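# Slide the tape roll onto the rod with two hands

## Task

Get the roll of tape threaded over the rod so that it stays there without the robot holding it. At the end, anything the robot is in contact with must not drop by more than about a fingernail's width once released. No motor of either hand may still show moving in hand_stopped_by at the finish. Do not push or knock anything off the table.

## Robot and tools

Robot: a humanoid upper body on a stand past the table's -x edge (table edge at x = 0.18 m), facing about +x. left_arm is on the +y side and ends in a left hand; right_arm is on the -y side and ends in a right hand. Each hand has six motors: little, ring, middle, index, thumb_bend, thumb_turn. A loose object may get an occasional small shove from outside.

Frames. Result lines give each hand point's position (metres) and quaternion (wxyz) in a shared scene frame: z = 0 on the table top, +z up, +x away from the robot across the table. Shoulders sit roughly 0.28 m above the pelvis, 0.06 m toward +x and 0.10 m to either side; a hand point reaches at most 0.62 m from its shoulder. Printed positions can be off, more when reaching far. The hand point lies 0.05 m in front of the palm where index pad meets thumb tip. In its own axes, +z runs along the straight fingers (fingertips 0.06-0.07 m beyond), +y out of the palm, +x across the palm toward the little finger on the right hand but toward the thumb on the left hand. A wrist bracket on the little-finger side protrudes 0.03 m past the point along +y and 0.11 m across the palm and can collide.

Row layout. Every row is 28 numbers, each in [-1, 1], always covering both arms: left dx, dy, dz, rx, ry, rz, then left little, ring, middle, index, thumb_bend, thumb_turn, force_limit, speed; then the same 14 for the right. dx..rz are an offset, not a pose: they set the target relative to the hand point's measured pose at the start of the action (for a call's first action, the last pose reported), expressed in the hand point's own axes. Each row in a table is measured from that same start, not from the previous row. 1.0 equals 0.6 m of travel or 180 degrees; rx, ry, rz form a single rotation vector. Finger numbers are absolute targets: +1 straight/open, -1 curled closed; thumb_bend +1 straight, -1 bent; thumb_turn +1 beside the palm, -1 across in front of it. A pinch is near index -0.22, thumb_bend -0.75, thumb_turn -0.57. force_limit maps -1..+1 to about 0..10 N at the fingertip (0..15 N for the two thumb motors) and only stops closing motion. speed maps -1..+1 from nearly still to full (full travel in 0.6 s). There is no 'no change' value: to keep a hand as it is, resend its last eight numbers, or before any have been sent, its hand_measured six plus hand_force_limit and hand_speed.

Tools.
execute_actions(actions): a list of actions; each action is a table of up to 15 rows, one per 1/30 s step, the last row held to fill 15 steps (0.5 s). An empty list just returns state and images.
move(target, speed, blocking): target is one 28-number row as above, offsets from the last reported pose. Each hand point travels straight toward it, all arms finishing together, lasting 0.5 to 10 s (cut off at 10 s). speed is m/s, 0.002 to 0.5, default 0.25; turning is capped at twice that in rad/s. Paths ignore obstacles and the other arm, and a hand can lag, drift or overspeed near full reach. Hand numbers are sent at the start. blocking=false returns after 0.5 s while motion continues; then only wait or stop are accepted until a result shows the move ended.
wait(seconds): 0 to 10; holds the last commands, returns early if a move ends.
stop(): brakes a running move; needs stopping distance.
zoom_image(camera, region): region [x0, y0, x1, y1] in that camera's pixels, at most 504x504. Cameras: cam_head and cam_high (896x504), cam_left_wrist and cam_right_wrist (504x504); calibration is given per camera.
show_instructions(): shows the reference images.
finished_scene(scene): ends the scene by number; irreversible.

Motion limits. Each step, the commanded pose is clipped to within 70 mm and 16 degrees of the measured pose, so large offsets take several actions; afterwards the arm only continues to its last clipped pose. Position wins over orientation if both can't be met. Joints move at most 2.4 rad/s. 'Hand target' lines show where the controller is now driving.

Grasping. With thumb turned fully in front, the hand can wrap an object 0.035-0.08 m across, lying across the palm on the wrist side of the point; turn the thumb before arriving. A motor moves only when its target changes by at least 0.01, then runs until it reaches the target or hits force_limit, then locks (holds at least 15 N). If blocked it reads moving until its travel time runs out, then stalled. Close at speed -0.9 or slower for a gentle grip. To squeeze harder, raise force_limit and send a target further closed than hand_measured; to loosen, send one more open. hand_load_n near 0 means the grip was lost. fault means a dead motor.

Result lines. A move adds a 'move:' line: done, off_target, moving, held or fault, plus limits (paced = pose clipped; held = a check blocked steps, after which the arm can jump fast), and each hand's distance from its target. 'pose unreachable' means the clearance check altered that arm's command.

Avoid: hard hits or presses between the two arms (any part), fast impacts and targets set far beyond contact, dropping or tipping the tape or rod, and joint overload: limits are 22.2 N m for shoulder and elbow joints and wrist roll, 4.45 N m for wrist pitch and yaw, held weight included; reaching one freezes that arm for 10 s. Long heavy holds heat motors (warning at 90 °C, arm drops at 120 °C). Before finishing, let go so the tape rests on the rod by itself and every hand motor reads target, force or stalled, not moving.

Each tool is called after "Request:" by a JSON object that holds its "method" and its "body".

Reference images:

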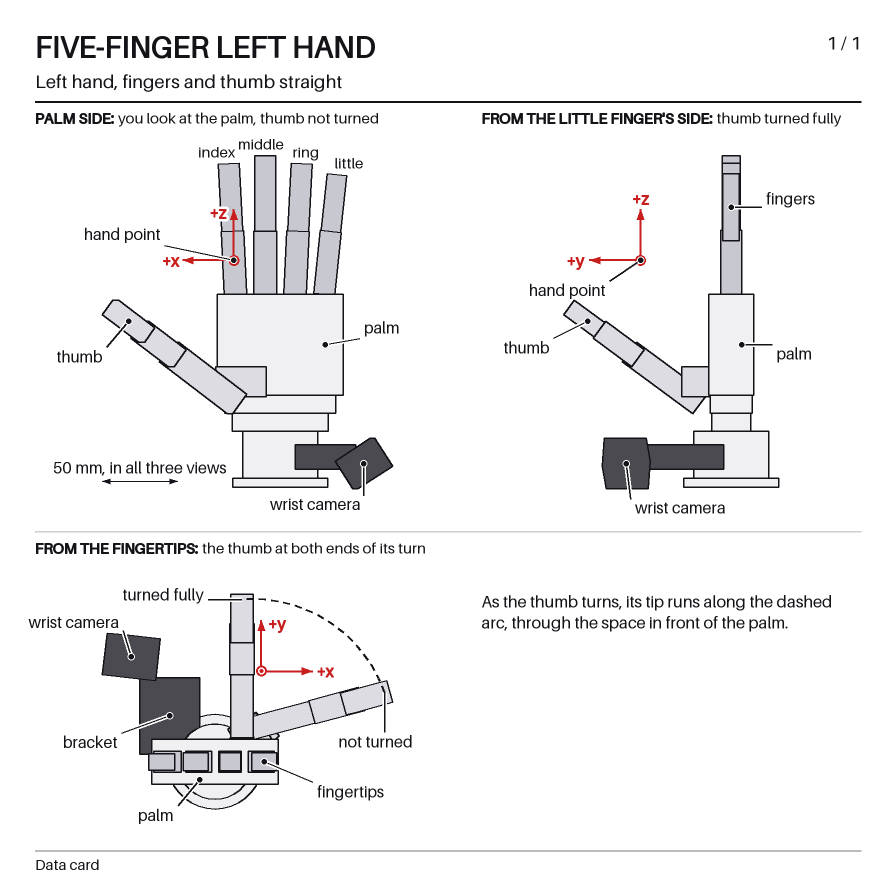

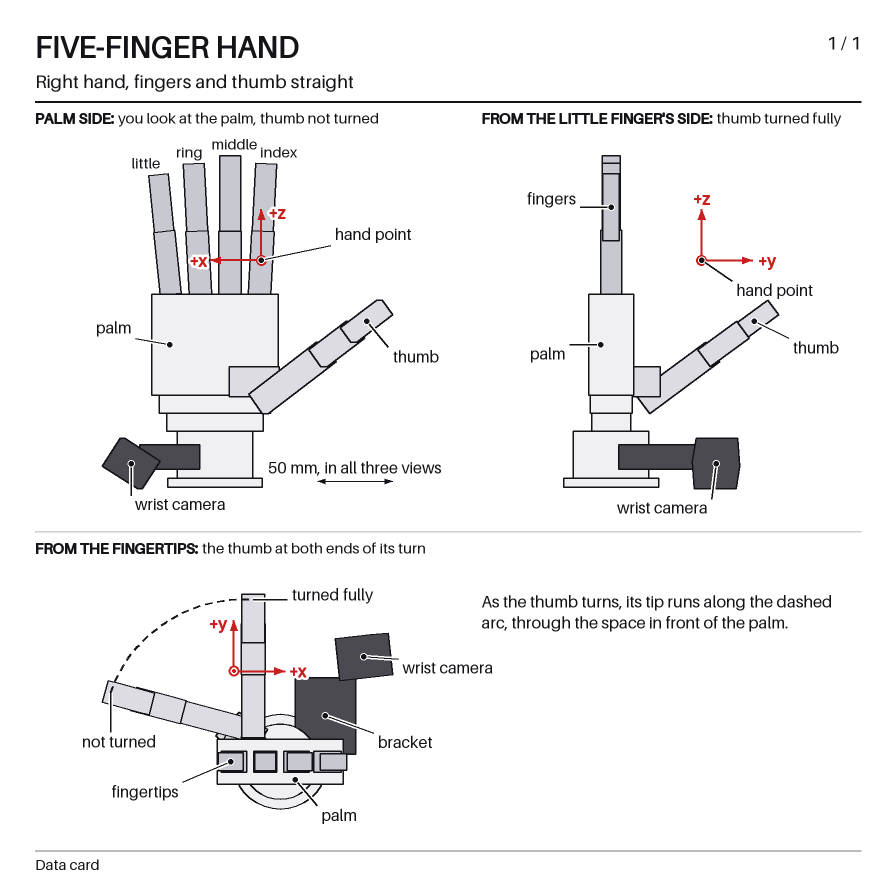

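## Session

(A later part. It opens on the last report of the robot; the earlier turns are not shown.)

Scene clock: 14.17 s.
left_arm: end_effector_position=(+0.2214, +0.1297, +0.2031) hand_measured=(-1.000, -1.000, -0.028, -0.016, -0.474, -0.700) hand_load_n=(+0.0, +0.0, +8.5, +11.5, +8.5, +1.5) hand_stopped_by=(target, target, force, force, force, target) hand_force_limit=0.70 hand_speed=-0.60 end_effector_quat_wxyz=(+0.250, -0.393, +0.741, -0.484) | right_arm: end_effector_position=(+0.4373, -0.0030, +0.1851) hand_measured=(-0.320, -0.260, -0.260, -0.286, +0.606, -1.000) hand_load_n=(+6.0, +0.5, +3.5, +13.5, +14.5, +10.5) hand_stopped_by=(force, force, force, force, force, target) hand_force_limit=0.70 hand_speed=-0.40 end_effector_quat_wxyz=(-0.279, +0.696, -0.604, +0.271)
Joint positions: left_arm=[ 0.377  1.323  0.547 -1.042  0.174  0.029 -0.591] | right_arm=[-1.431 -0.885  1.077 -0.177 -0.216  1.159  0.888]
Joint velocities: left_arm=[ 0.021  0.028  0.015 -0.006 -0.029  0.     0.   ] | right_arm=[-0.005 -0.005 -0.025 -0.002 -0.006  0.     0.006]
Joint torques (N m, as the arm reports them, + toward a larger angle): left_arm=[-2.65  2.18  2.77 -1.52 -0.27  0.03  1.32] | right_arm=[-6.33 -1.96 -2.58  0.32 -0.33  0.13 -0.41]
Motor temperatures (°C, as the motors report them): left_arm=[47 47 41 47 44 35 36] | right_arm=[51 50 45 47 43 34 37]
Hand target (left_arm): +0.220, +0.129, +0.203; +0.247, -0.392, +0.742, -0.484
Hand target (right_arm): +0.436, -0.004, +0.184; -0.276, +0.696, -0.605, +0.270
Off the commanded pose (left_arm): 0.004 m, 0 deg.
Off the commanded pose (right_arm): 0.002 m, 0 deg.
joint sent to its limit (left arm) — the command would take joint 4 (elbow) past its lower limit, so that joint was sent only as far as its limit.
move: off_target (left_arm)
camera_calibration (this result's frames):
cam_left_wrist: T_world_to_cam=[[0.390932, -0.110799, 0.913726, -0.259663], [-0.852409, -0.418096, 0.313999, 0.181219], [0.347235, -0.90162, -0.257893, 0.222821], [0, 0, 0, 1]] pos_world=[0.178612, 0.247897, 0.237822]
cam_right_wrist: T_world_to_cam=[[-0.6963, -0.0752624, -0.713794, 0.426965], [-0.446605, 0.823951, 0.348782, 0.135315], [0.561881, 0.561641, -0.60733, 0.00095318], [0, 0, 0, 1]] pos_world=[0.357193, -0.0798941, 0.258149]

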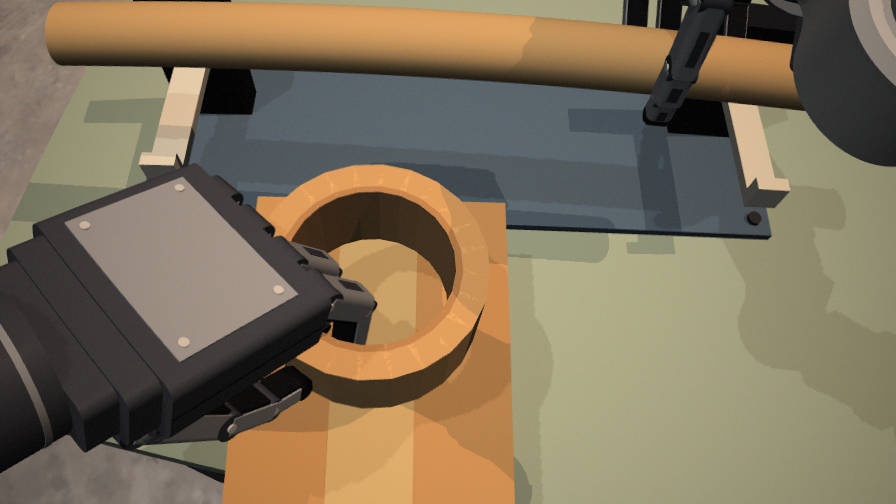

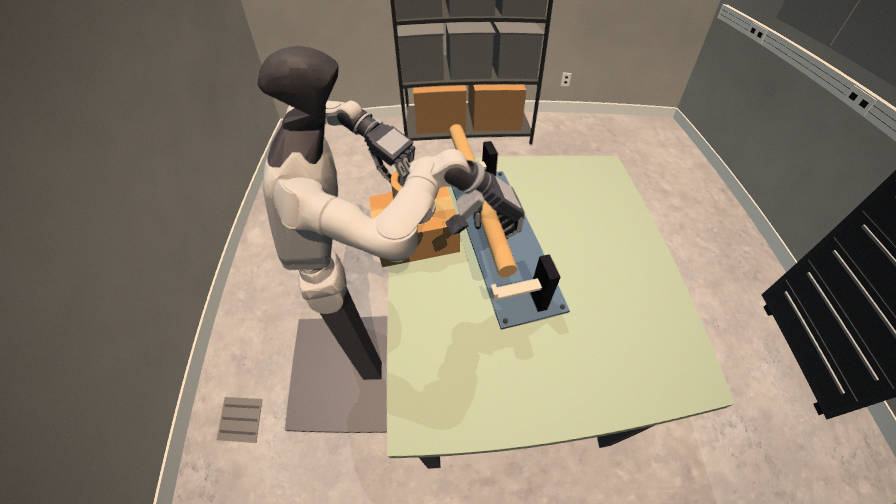

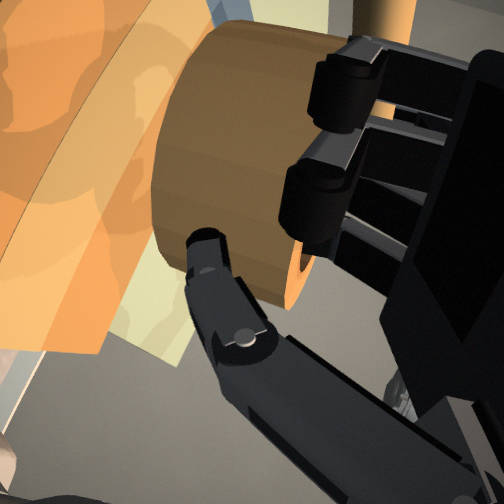

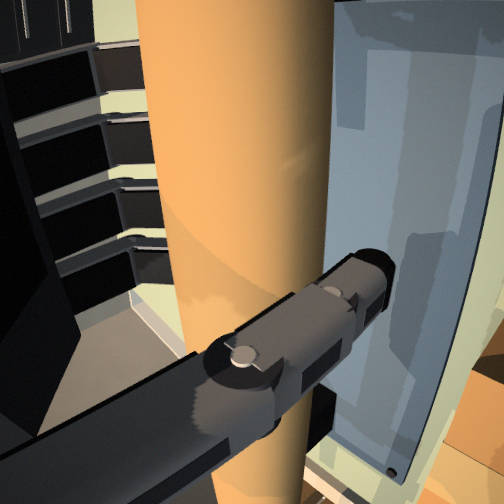

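Request:
{"method": "move", "body": {"target": [0,0,0,0,0,0,-1,-1,-0.7,-0.7,-0.6,-0.7,0.7,-0.6,0.38,0,-0.067,0,0,0,-0.9,-0.9,-0.9,-1,-0.6,-1,0.7,-0.6], "speed": 0.2}}

Request:
{"method": "move", "body": {"target": [-0.207,-0.082,0.005,0.178,0.031,-0.507,-1,-1,-0.7,-0.7,-0.6,-0.7,0.7,-0.6,0,0,0,0,0,0,-0.9,-0.9,-0.9,-1,-0.6,-1,0.7,-0.6], "speed": 0.3}}

Scene clock: 16.50 s.
left_arm: end_effector_position=(+0.2211, +0.1297, +0.2028) hand_measured=(-1.000, -1.000, -0.028, -0.016, -0.474, -0.700) hand_load_n=(+0.0, +0.0, +8.5, +11.5, +8.5, +1.5) hand_stopped_by=(target, target, force, force, force, target) hand_force_limit=0.70 hand_speed=-0.60 end_effector_quat_wxyz=(+0.249, -0.393, +0.741, -0.483) | right_arm: end_effector_position=(+0.4408, -0.2301, +0.2191) hand_measured=(-0.406, -0.320, -0.278, -0.286, +0.608, -0.998) hand_load_n=(+9.0, +7.0, +3.0, +13.5, +21.0, +18.5) hand_stopped_by=(force, force, force, force, force, target) hand_force_limit=0.70 hand_speed=-0.60 end_effector_quat_wxyz=(-0.285, +0.689, -0.610, +0.267)
Joint positions: left_arm=[ 0.38   1.325  0.549 -1.042  0.173  0.029 -0.59 ] | right_arm=[-0.95  -1.57   0.721  0.403  0.123 -0.102  0.767]
Joint velocities: left_arm=[-0.009  0.002 -0.011 -0.014 -0.006  0.     0.   ] | right_arm=[-0.008 -0.017 -0.012  0.006  0.002  0.     0.   ]
Joint torques (N m, as the arm reports them, + toward a larger angle): left_arm=[-2.95  2.    2.33 -1.33  0.15  0.09  1.28] | right_arm=[-4.5  -4.2  -2.8   1.87  1.17 -0.07 -0.41]
Motor temperatures (°C, as the motors report them): left_arm=[47 47 41 47 44 35 36] | right_arm=[52 51 46 47 43 34 37]
Hand target (left_arm): +0.221, +0.130, +0.203; +0.250, -0.393, +0.741, -0.484
Hand target (right_arm): +0.441, -0.229, +0.220; -0.288, +0.688, -0.610, +0.265
Off the commanded pose (left_arm): 0.000 m, 0 deg.
Off the commanded pose (right_arm): 0.005 m, 1 deg.
move: off_target (right_arm)
camera_calibration (this result's frames):
cam_left_wrist: T_world_to_cam=[[0.392446, -0.111784, 0.912957, -0.259336], [-0.85201, -0.418117, 0.315052, 0.180804], [0.346505, -0.901489, -0.259329, 0.223355], [0, 0, 0, 1]] pos_world=[0.178429, 0.247959, 0.237723]
cam_right_wrist: T_world_to_cam=[[-0.696066, -0.0516549, -0.716117, 0.4424], [-0.43779, 0.821072, 0.366306, 0.303723], [0.569062, 0.568482, -0.594135, 0.14277], [0, 0, 0, 1]] pos_world=[0.359662, -0.307688, 0.290379]

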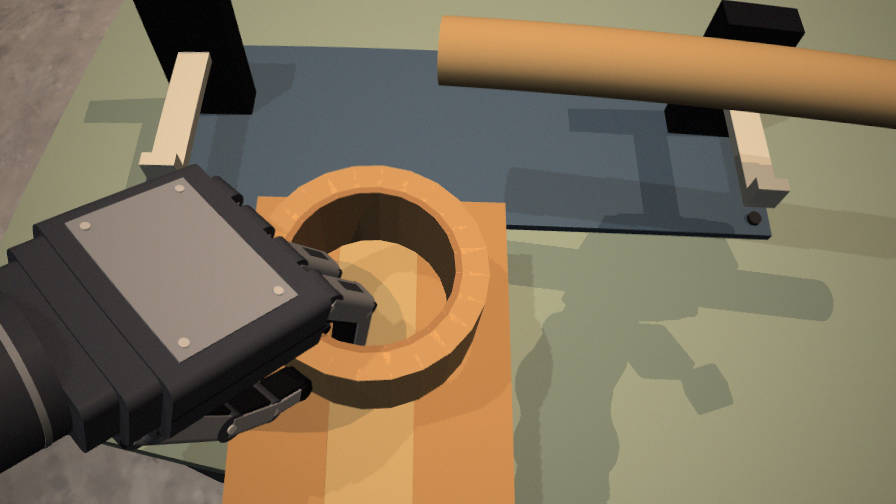

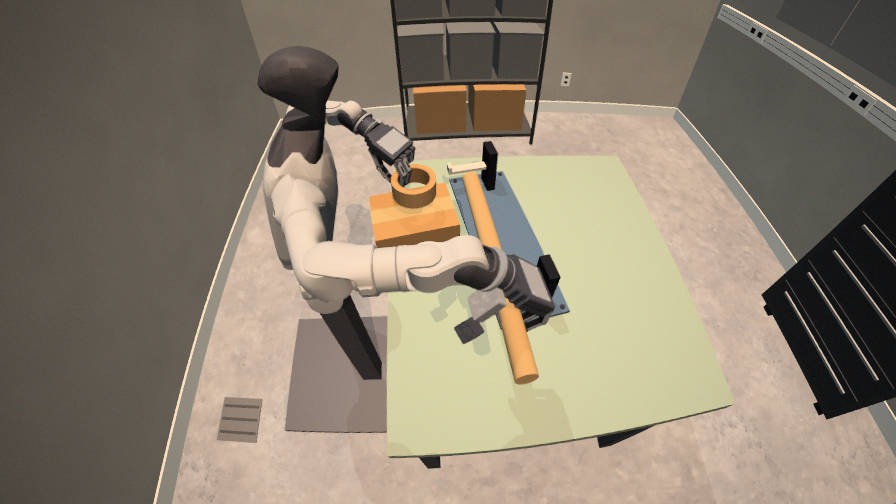

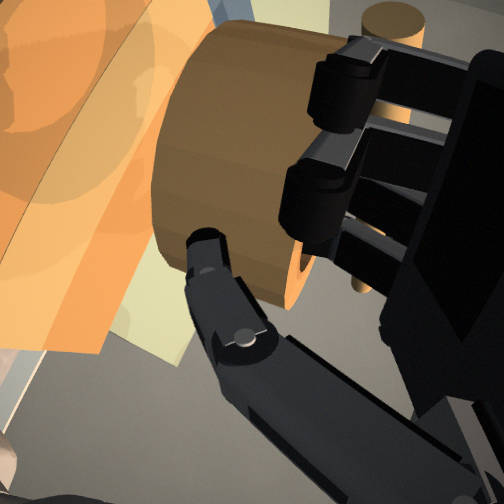

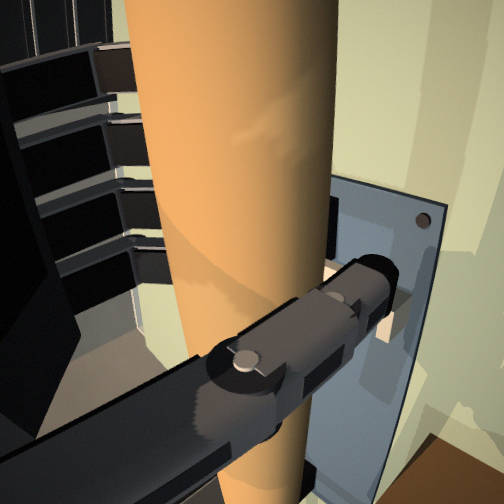

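Scene clock: 19.73 s.
left_arm: end_effector_position=(+0.3103, +0.2267, +0.2421) hand_measured=(-1.000, -1.000, -0.028, -0.016, -0.474, -0.700) hand_load_n=(+0.0, +0.0, +6.5, +11.5, +10.5, +2.5) hand_stopped_by=(target, target, force, force, force, target) hand_force_limit=0.70 hand_speed=-0.60 end_effector_quat_wxyz=(+0.090, +0.705, -0.098, +0.696) | right_arm: end_effector_position=(+0.4408, -0.2301, +0.2191) hand_measured=(-0.406, -0.320, -0.278, -0.286, +0.608, -0.998) hand_load_n=(+9.0, +7.0, +3.0, +13.5, +21.0, +18.5) hand_stopped_by=(force, force, force, force, force, target) hand_force_limit=0.70 hand_speed=-0.60 end_effector_quat_wxyz=(-0.285, +0.689, -0.610, +0.267)
Joint positions: left_arm=[ 0.161  0.843  0.263 -0.296 -0.795  0.018 -0.428] | right_arm=[-0.95  -1.57   0.721  0.403  0.123 -0.102  0.767]
Joint velocities: left_arm=[ 0.005  0.009 -0.005 -0.005  0.009  0.     0.   ] | right_arm=[ 0.005 -0.003 -0.009 -0.006  0.008  0.     0.   ]
Joint torques (N m, as the arm reports them, + toward a larger angle): left_arm=[-3.79  3.23  2.62 -3.64 -1.   -1.07  0.01] | right_arm=[-4.33 -4.27 -2.65  1.57  1.03  0.   -0.47]
Motor temperatures (°C, as the motors report them): left_arm=[47 47 41 47 44 35 36] | right_arm=[52 52 46 47 43 34 38]
Hand target (left_arm): +0.311, +0.226, +0.243; +0.093, +0.704, -0.096, +0.697
Hand target (right_arm): +0.441, -0.230, +0.219; -0.285, +0.689, -0.610, +0.267
Off the commanded pose (left_arm): 0.008 m, 2 deg.
Off the commanded pose (right_arm): 0.000 m, 0 deg.
move: off_target (left_arm)
camera_calibration (this result's frames):
cam_left_wrist: T_world_to_cam=[[0.24065, 0.964327, -0.110278, -0.268567], [-0.498053, 0.220205, 0.838721, -0.0963216], [0.833085, -0.146914, 0.533278, -0.22386], [0, 0, 0, 1]] pos_world=[0.203152, 0.247308, 0.170549]
cam_right_wrist: T_world_to_cam=[[-0.696059, -0.0516358, -0.716126, 0.442408], [-0.437773, 0.821083, 0.366303, 0.303724], [0.569084, 0.568469, -0.594127, 0.142759], [0, 0, 0, 1]] pos_world=[0.359662, -0.307693, 0.290382]

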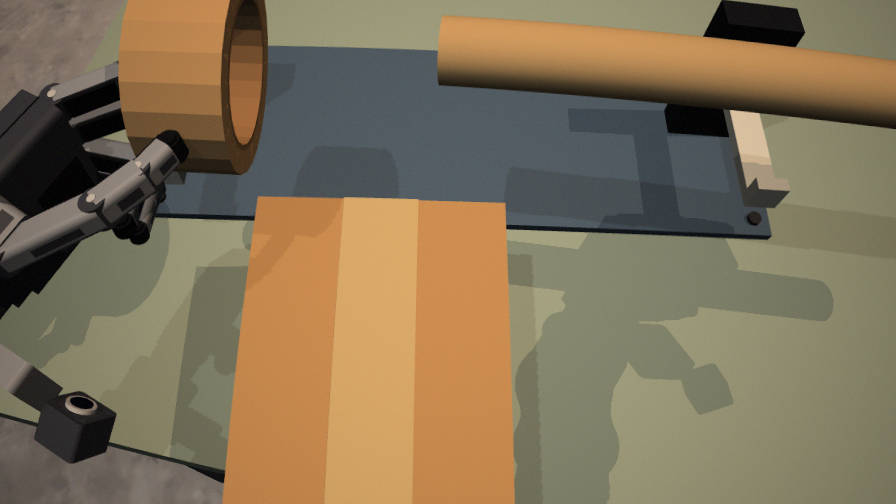

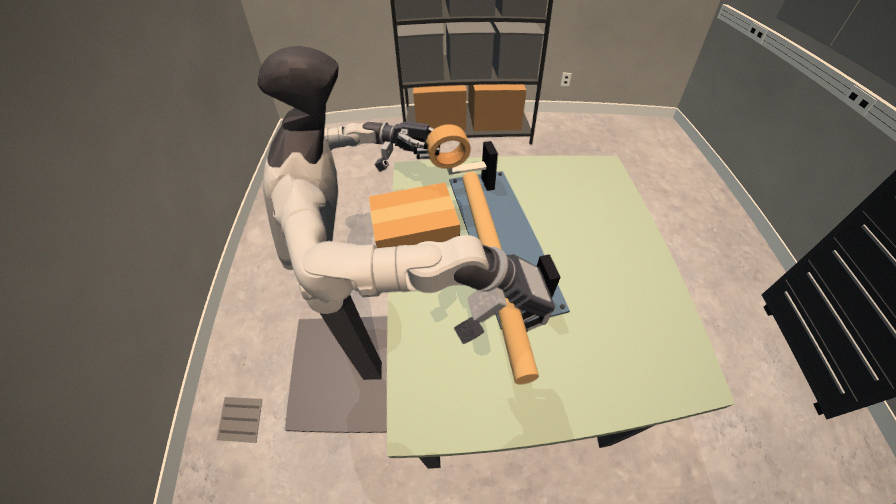

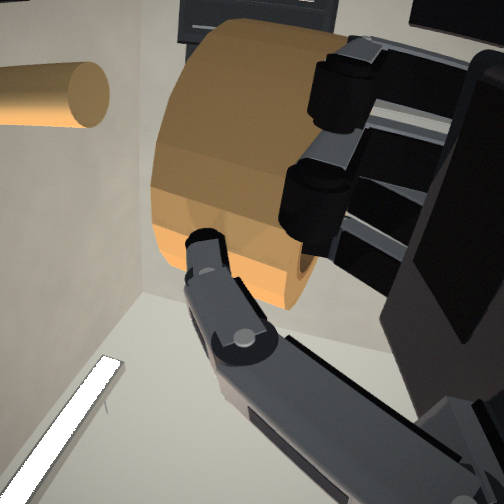

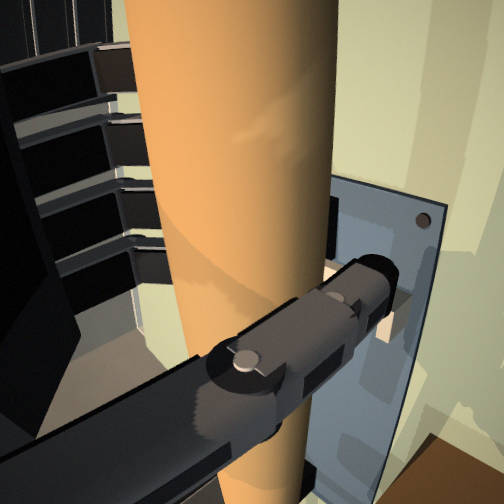

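Request:
{"method": "move", "body": {"target": [-0.02,0.112,0.065,0,0,0,-1,-1,-0.7,-0.7,-0.6,-0.7,0.7,-0.6,0,0,0,0,0,0,-0.9,-0.9,-0.9,-1,-0.6,-1,0.7,-0.6], "speed": 0.12}}

Request:
{"method": "zoom_image", "body": {"camera": "cam_high", "region": [400,110,530,230]}}

Scene clock: 21.23 s.
left_arm: end_effector_position=(+0.3278, +0.1513, +0.2309) hand_measured=(-1.000, -1.000, -0.028, -0.016, -0.474, -0.700) hand_load_n=(+0.0, +0.0, +6.5, +11.5, +10.5, +2.5) hand_stopped_by=(target, target, force, force, force, target) hand_force_limit=0.70 hand_speed=-0.60 end_effector_quat_wxyz=(+0.095, +0.704, -0.095, +0.697) | right_arm: end_effector_position=(+0.4408, -0.2301, +0.2191) hand_measured=(-0.406, -0.320, -0.278, -0.286, +0.608, -0.998) hand_load_n=(+9.0, +7.0, +3.0, +13.5, +21.0, +18.5) hand_stopped_by=(force, force, force, force, force, target) hand_force_limit=0.70 hand_speed=-0.60 end_effector_quat_wxyz=(-0.285, +0.689, -0.610, +0.267)
Joint positions: left_arm=[ 0.058  0.707 -0.029 -0.482 -0.597  0.106 -0.133] | right_arm=[-0.95  -1.57   0.721  0.403  0.123 -0.102  0.767]
Joint velocities: left_arm=[-0.012  0.003  0.002 -0.011 -0.002  0.     0.006] | right_arm=[-0.005  0.002  0.006  0.003 -0.002  0.     0.   ]
Joint torques (N m, as the arm reports them, + toward a larger angle): left_arm=[-4.18  1.95  1.96 -4.16 -0.07 -1.23  0.03] | right_arm=[-4.26 -4.28 -2.68  1.59  1.02 -0.01 -0.48]
Motor temperatures (°C, as the motors report them): left_arm=[47 47 41 47 44 36 36] | right_arm=[52 53 47 47 43 34 38]
Hand target (left_arm): +0.328, +0.151, +0.231; +0.093, +0.704, -0.096, +0.698
Hand target (right_arm): +0.441, -0.230, +0.219; -0.285, +0.689, -0.610, +0.267
Off the commanded pose (left_arm): 0.003 m, 1 deg.
Off the commanded pose (right_arm): 0.000 m, 0 deg.
move: done
camera_calibration (this result's frames):
cam_left_wrist: T_world_to_cam=[[0.242546, 0.962403, -0.122281, -0.198788], [-0.499176, 0.231883, 0.834898, -0.0621457], [0.831862, -0.141461, 0.53665, -0.244813], [0, 0, 0, 1]] pos_world=[0.220844, 0.171093, 0.158956]
cam_right_wrist: T_world_to_cam=[[-0.696059, -0.0516359, -0.716126, 0.442408], [-0.437773, 0.821083, 0.366302, 0.303724], [0.569084, 0.568469, -0.594127, 0.142759], [0, 0, 0, 1]] pos_world=[0.359662, -0.307693, 0.290382]

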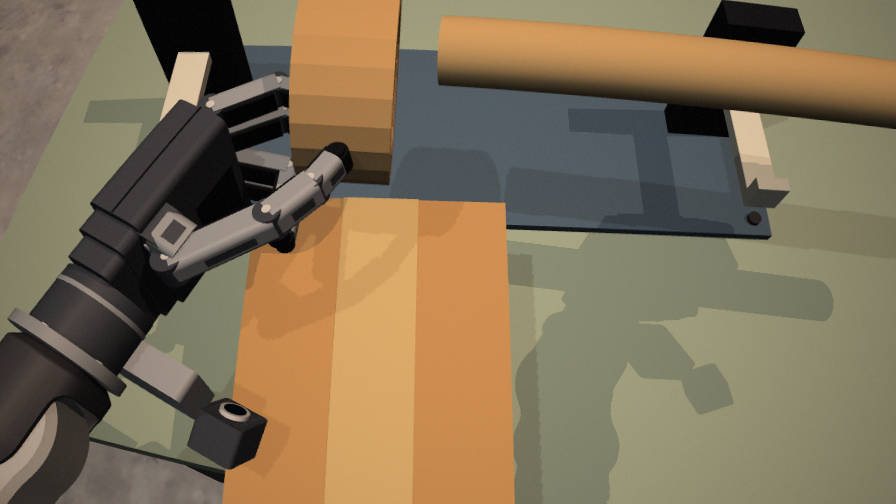

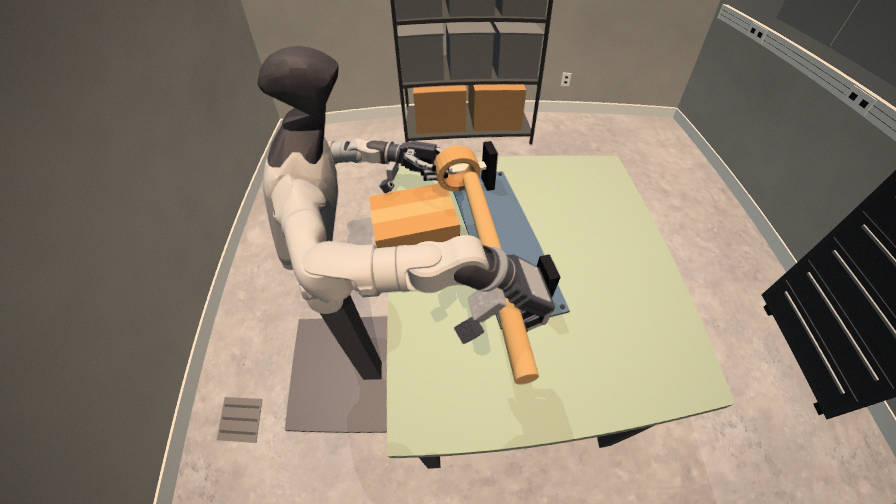

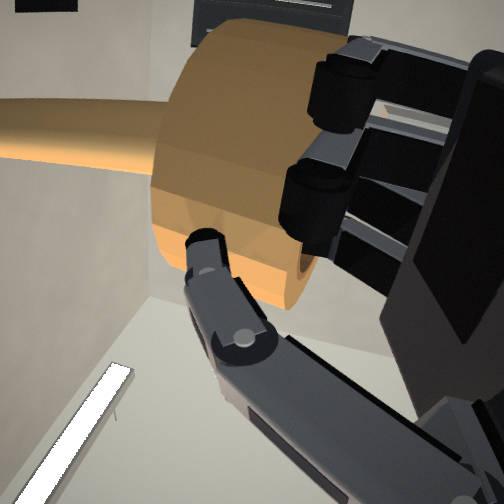

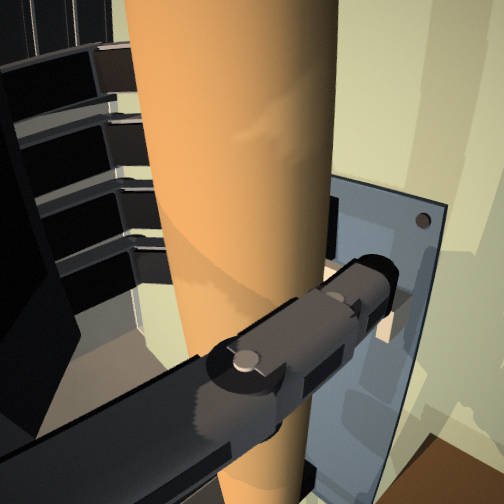

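Region (400, 110, 530, 230) of cam_high's 896x504 image, scaled by 3.877, with more detail than that image has; it fills the top 465 rows of this view, and the rest is white.

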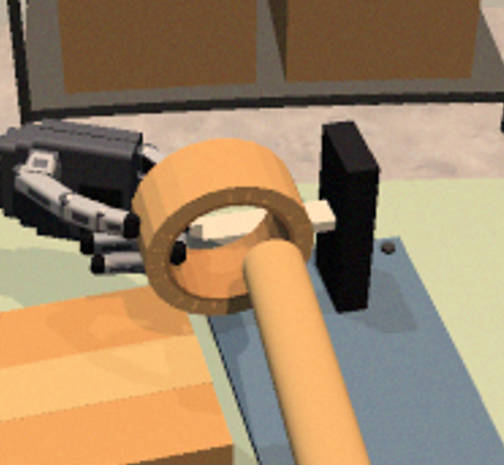

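Request:
{"method": "move", "body": {"target": [0,0,0.008,0,0,0,-1,-1,-0.7,-0.7,-0.6,-0.7,0.7,-0.6,-0.13,0,0,0,0,0,-0.9,-0.9,-0.9,-1,-0.6,-1,0.7,-0.6], "speed": 0.06}}

Scene clock: 23.03 s.
left_arm: end_effector_position=(+0.3317, +0.1498, +0.2317) hand_measured=(-1.000, -1.000, -0.028, -0.016, -0.474, -0.700) hand_load_n=(+0.0, +0.0, +6.5, +11.5, +10.5, +2.5) hand_stopped_by=(target, target, force, force, force, target) hand_force_limit=0.70 hand_speed=-0.60 end_effector_quat_wxyz=(+0.096, +0.703, -0.096, +0.698) | right_arm: end_effector_position=(+0.4283, -0.1530, +0.2150) hand_measured=(-0.406, -0.320, -0.278, -0.286, +0.608, -0.998) hand_load_n=(+9.0, +7.0, +3.0, +14.0, +21.0, +18.5) hand_stopped_by=(force, force, force, force, force, target) hand_force_limit=0.70 hand_speed=-0.60 end_effector_quat_wxyz=(-0.283, +0.691, -0.611, +0.263)
Joint positions: left_arm=[ 0.032  0.706 -0.041 -0.471 -0.597  0.113 -0.127] | right_arm=[-1.01  -1.54   0.717 -0.117  0.104  0.453  0.772]
Joint velocities: left_arm=[ 0.     0.008  0.003 -0.006  0.     0.     0.   ] | right_arm=[ 0.    -0.008 -0.015 -0.005 -0.008  0.009  0.001]
Joint torques (N m, as the arm reports them, + toward a larger angle): left_arm=[-4.3   1.71  1.97 -3.9  -0.23 -1.21  0.01] | right_arm=[-4.67 -3.31 -3.09  1.4   0.1   0.1  -0.4 ]
Motor temperatures (°C, as the motors report them): left_arm=[48 47 41 48 44 36 36] | right_arm=[53 54 47 47 43 34 38]
Hand target (left_arm): +0.332, +0.150, +0.231; +0.095, +0.704, -0.095, +0.697
Hand target (right_arm): +0.428, -0.154, +0.215; -0.281, +0.691, -0.611, +0.265
Off the commanded pose (left_arm): 0.001 m, 0 deg.
Off the commanded pose (right_arm): 0.005 m, 1 deg.
move: off_target (right_arm)
camera_calibration (this result's frames):
cam_left_wrist: T_world_to_cam=[[0.245118, 0.961808, -0.121833, -0.199072], [-0.500751, 0.233208, 0.833584, -0.0598801], [0.83016, -0.143318, 0.53879, -0.248305], [0, 0, 0, 1]] pos_world=[0.224944, 0.169847, 0.159446]
cam_right_wrist: T_world_to_cam=[[-0.702718, -0.0525726, -0.709523, 0.436028], [-0.435428, 0.820465, 0.370459, 0.234421], [0.562663, 0.569274, -0.599448, 0.107521], [0, 0, 0, 1]] pos_world=[0.34798, -0.230621, 0.286982]

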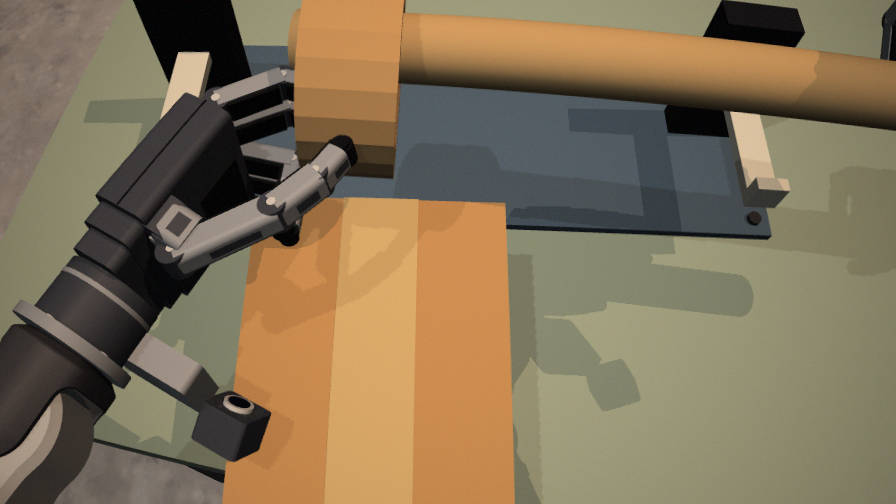

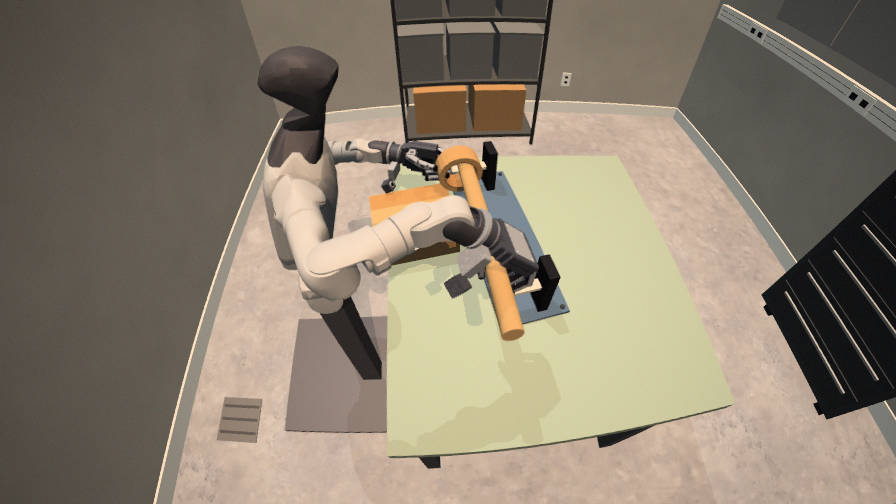

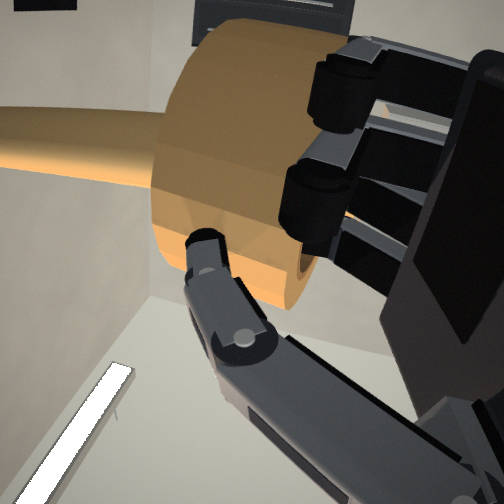

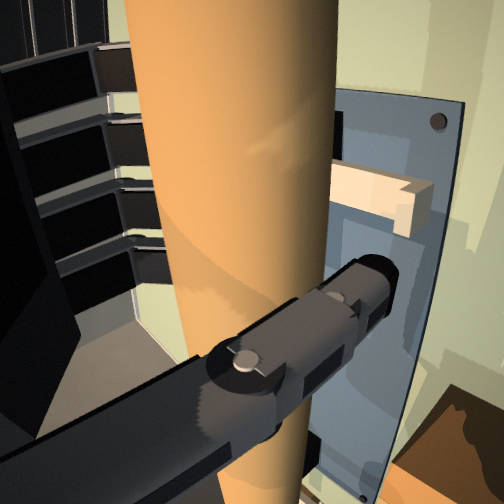

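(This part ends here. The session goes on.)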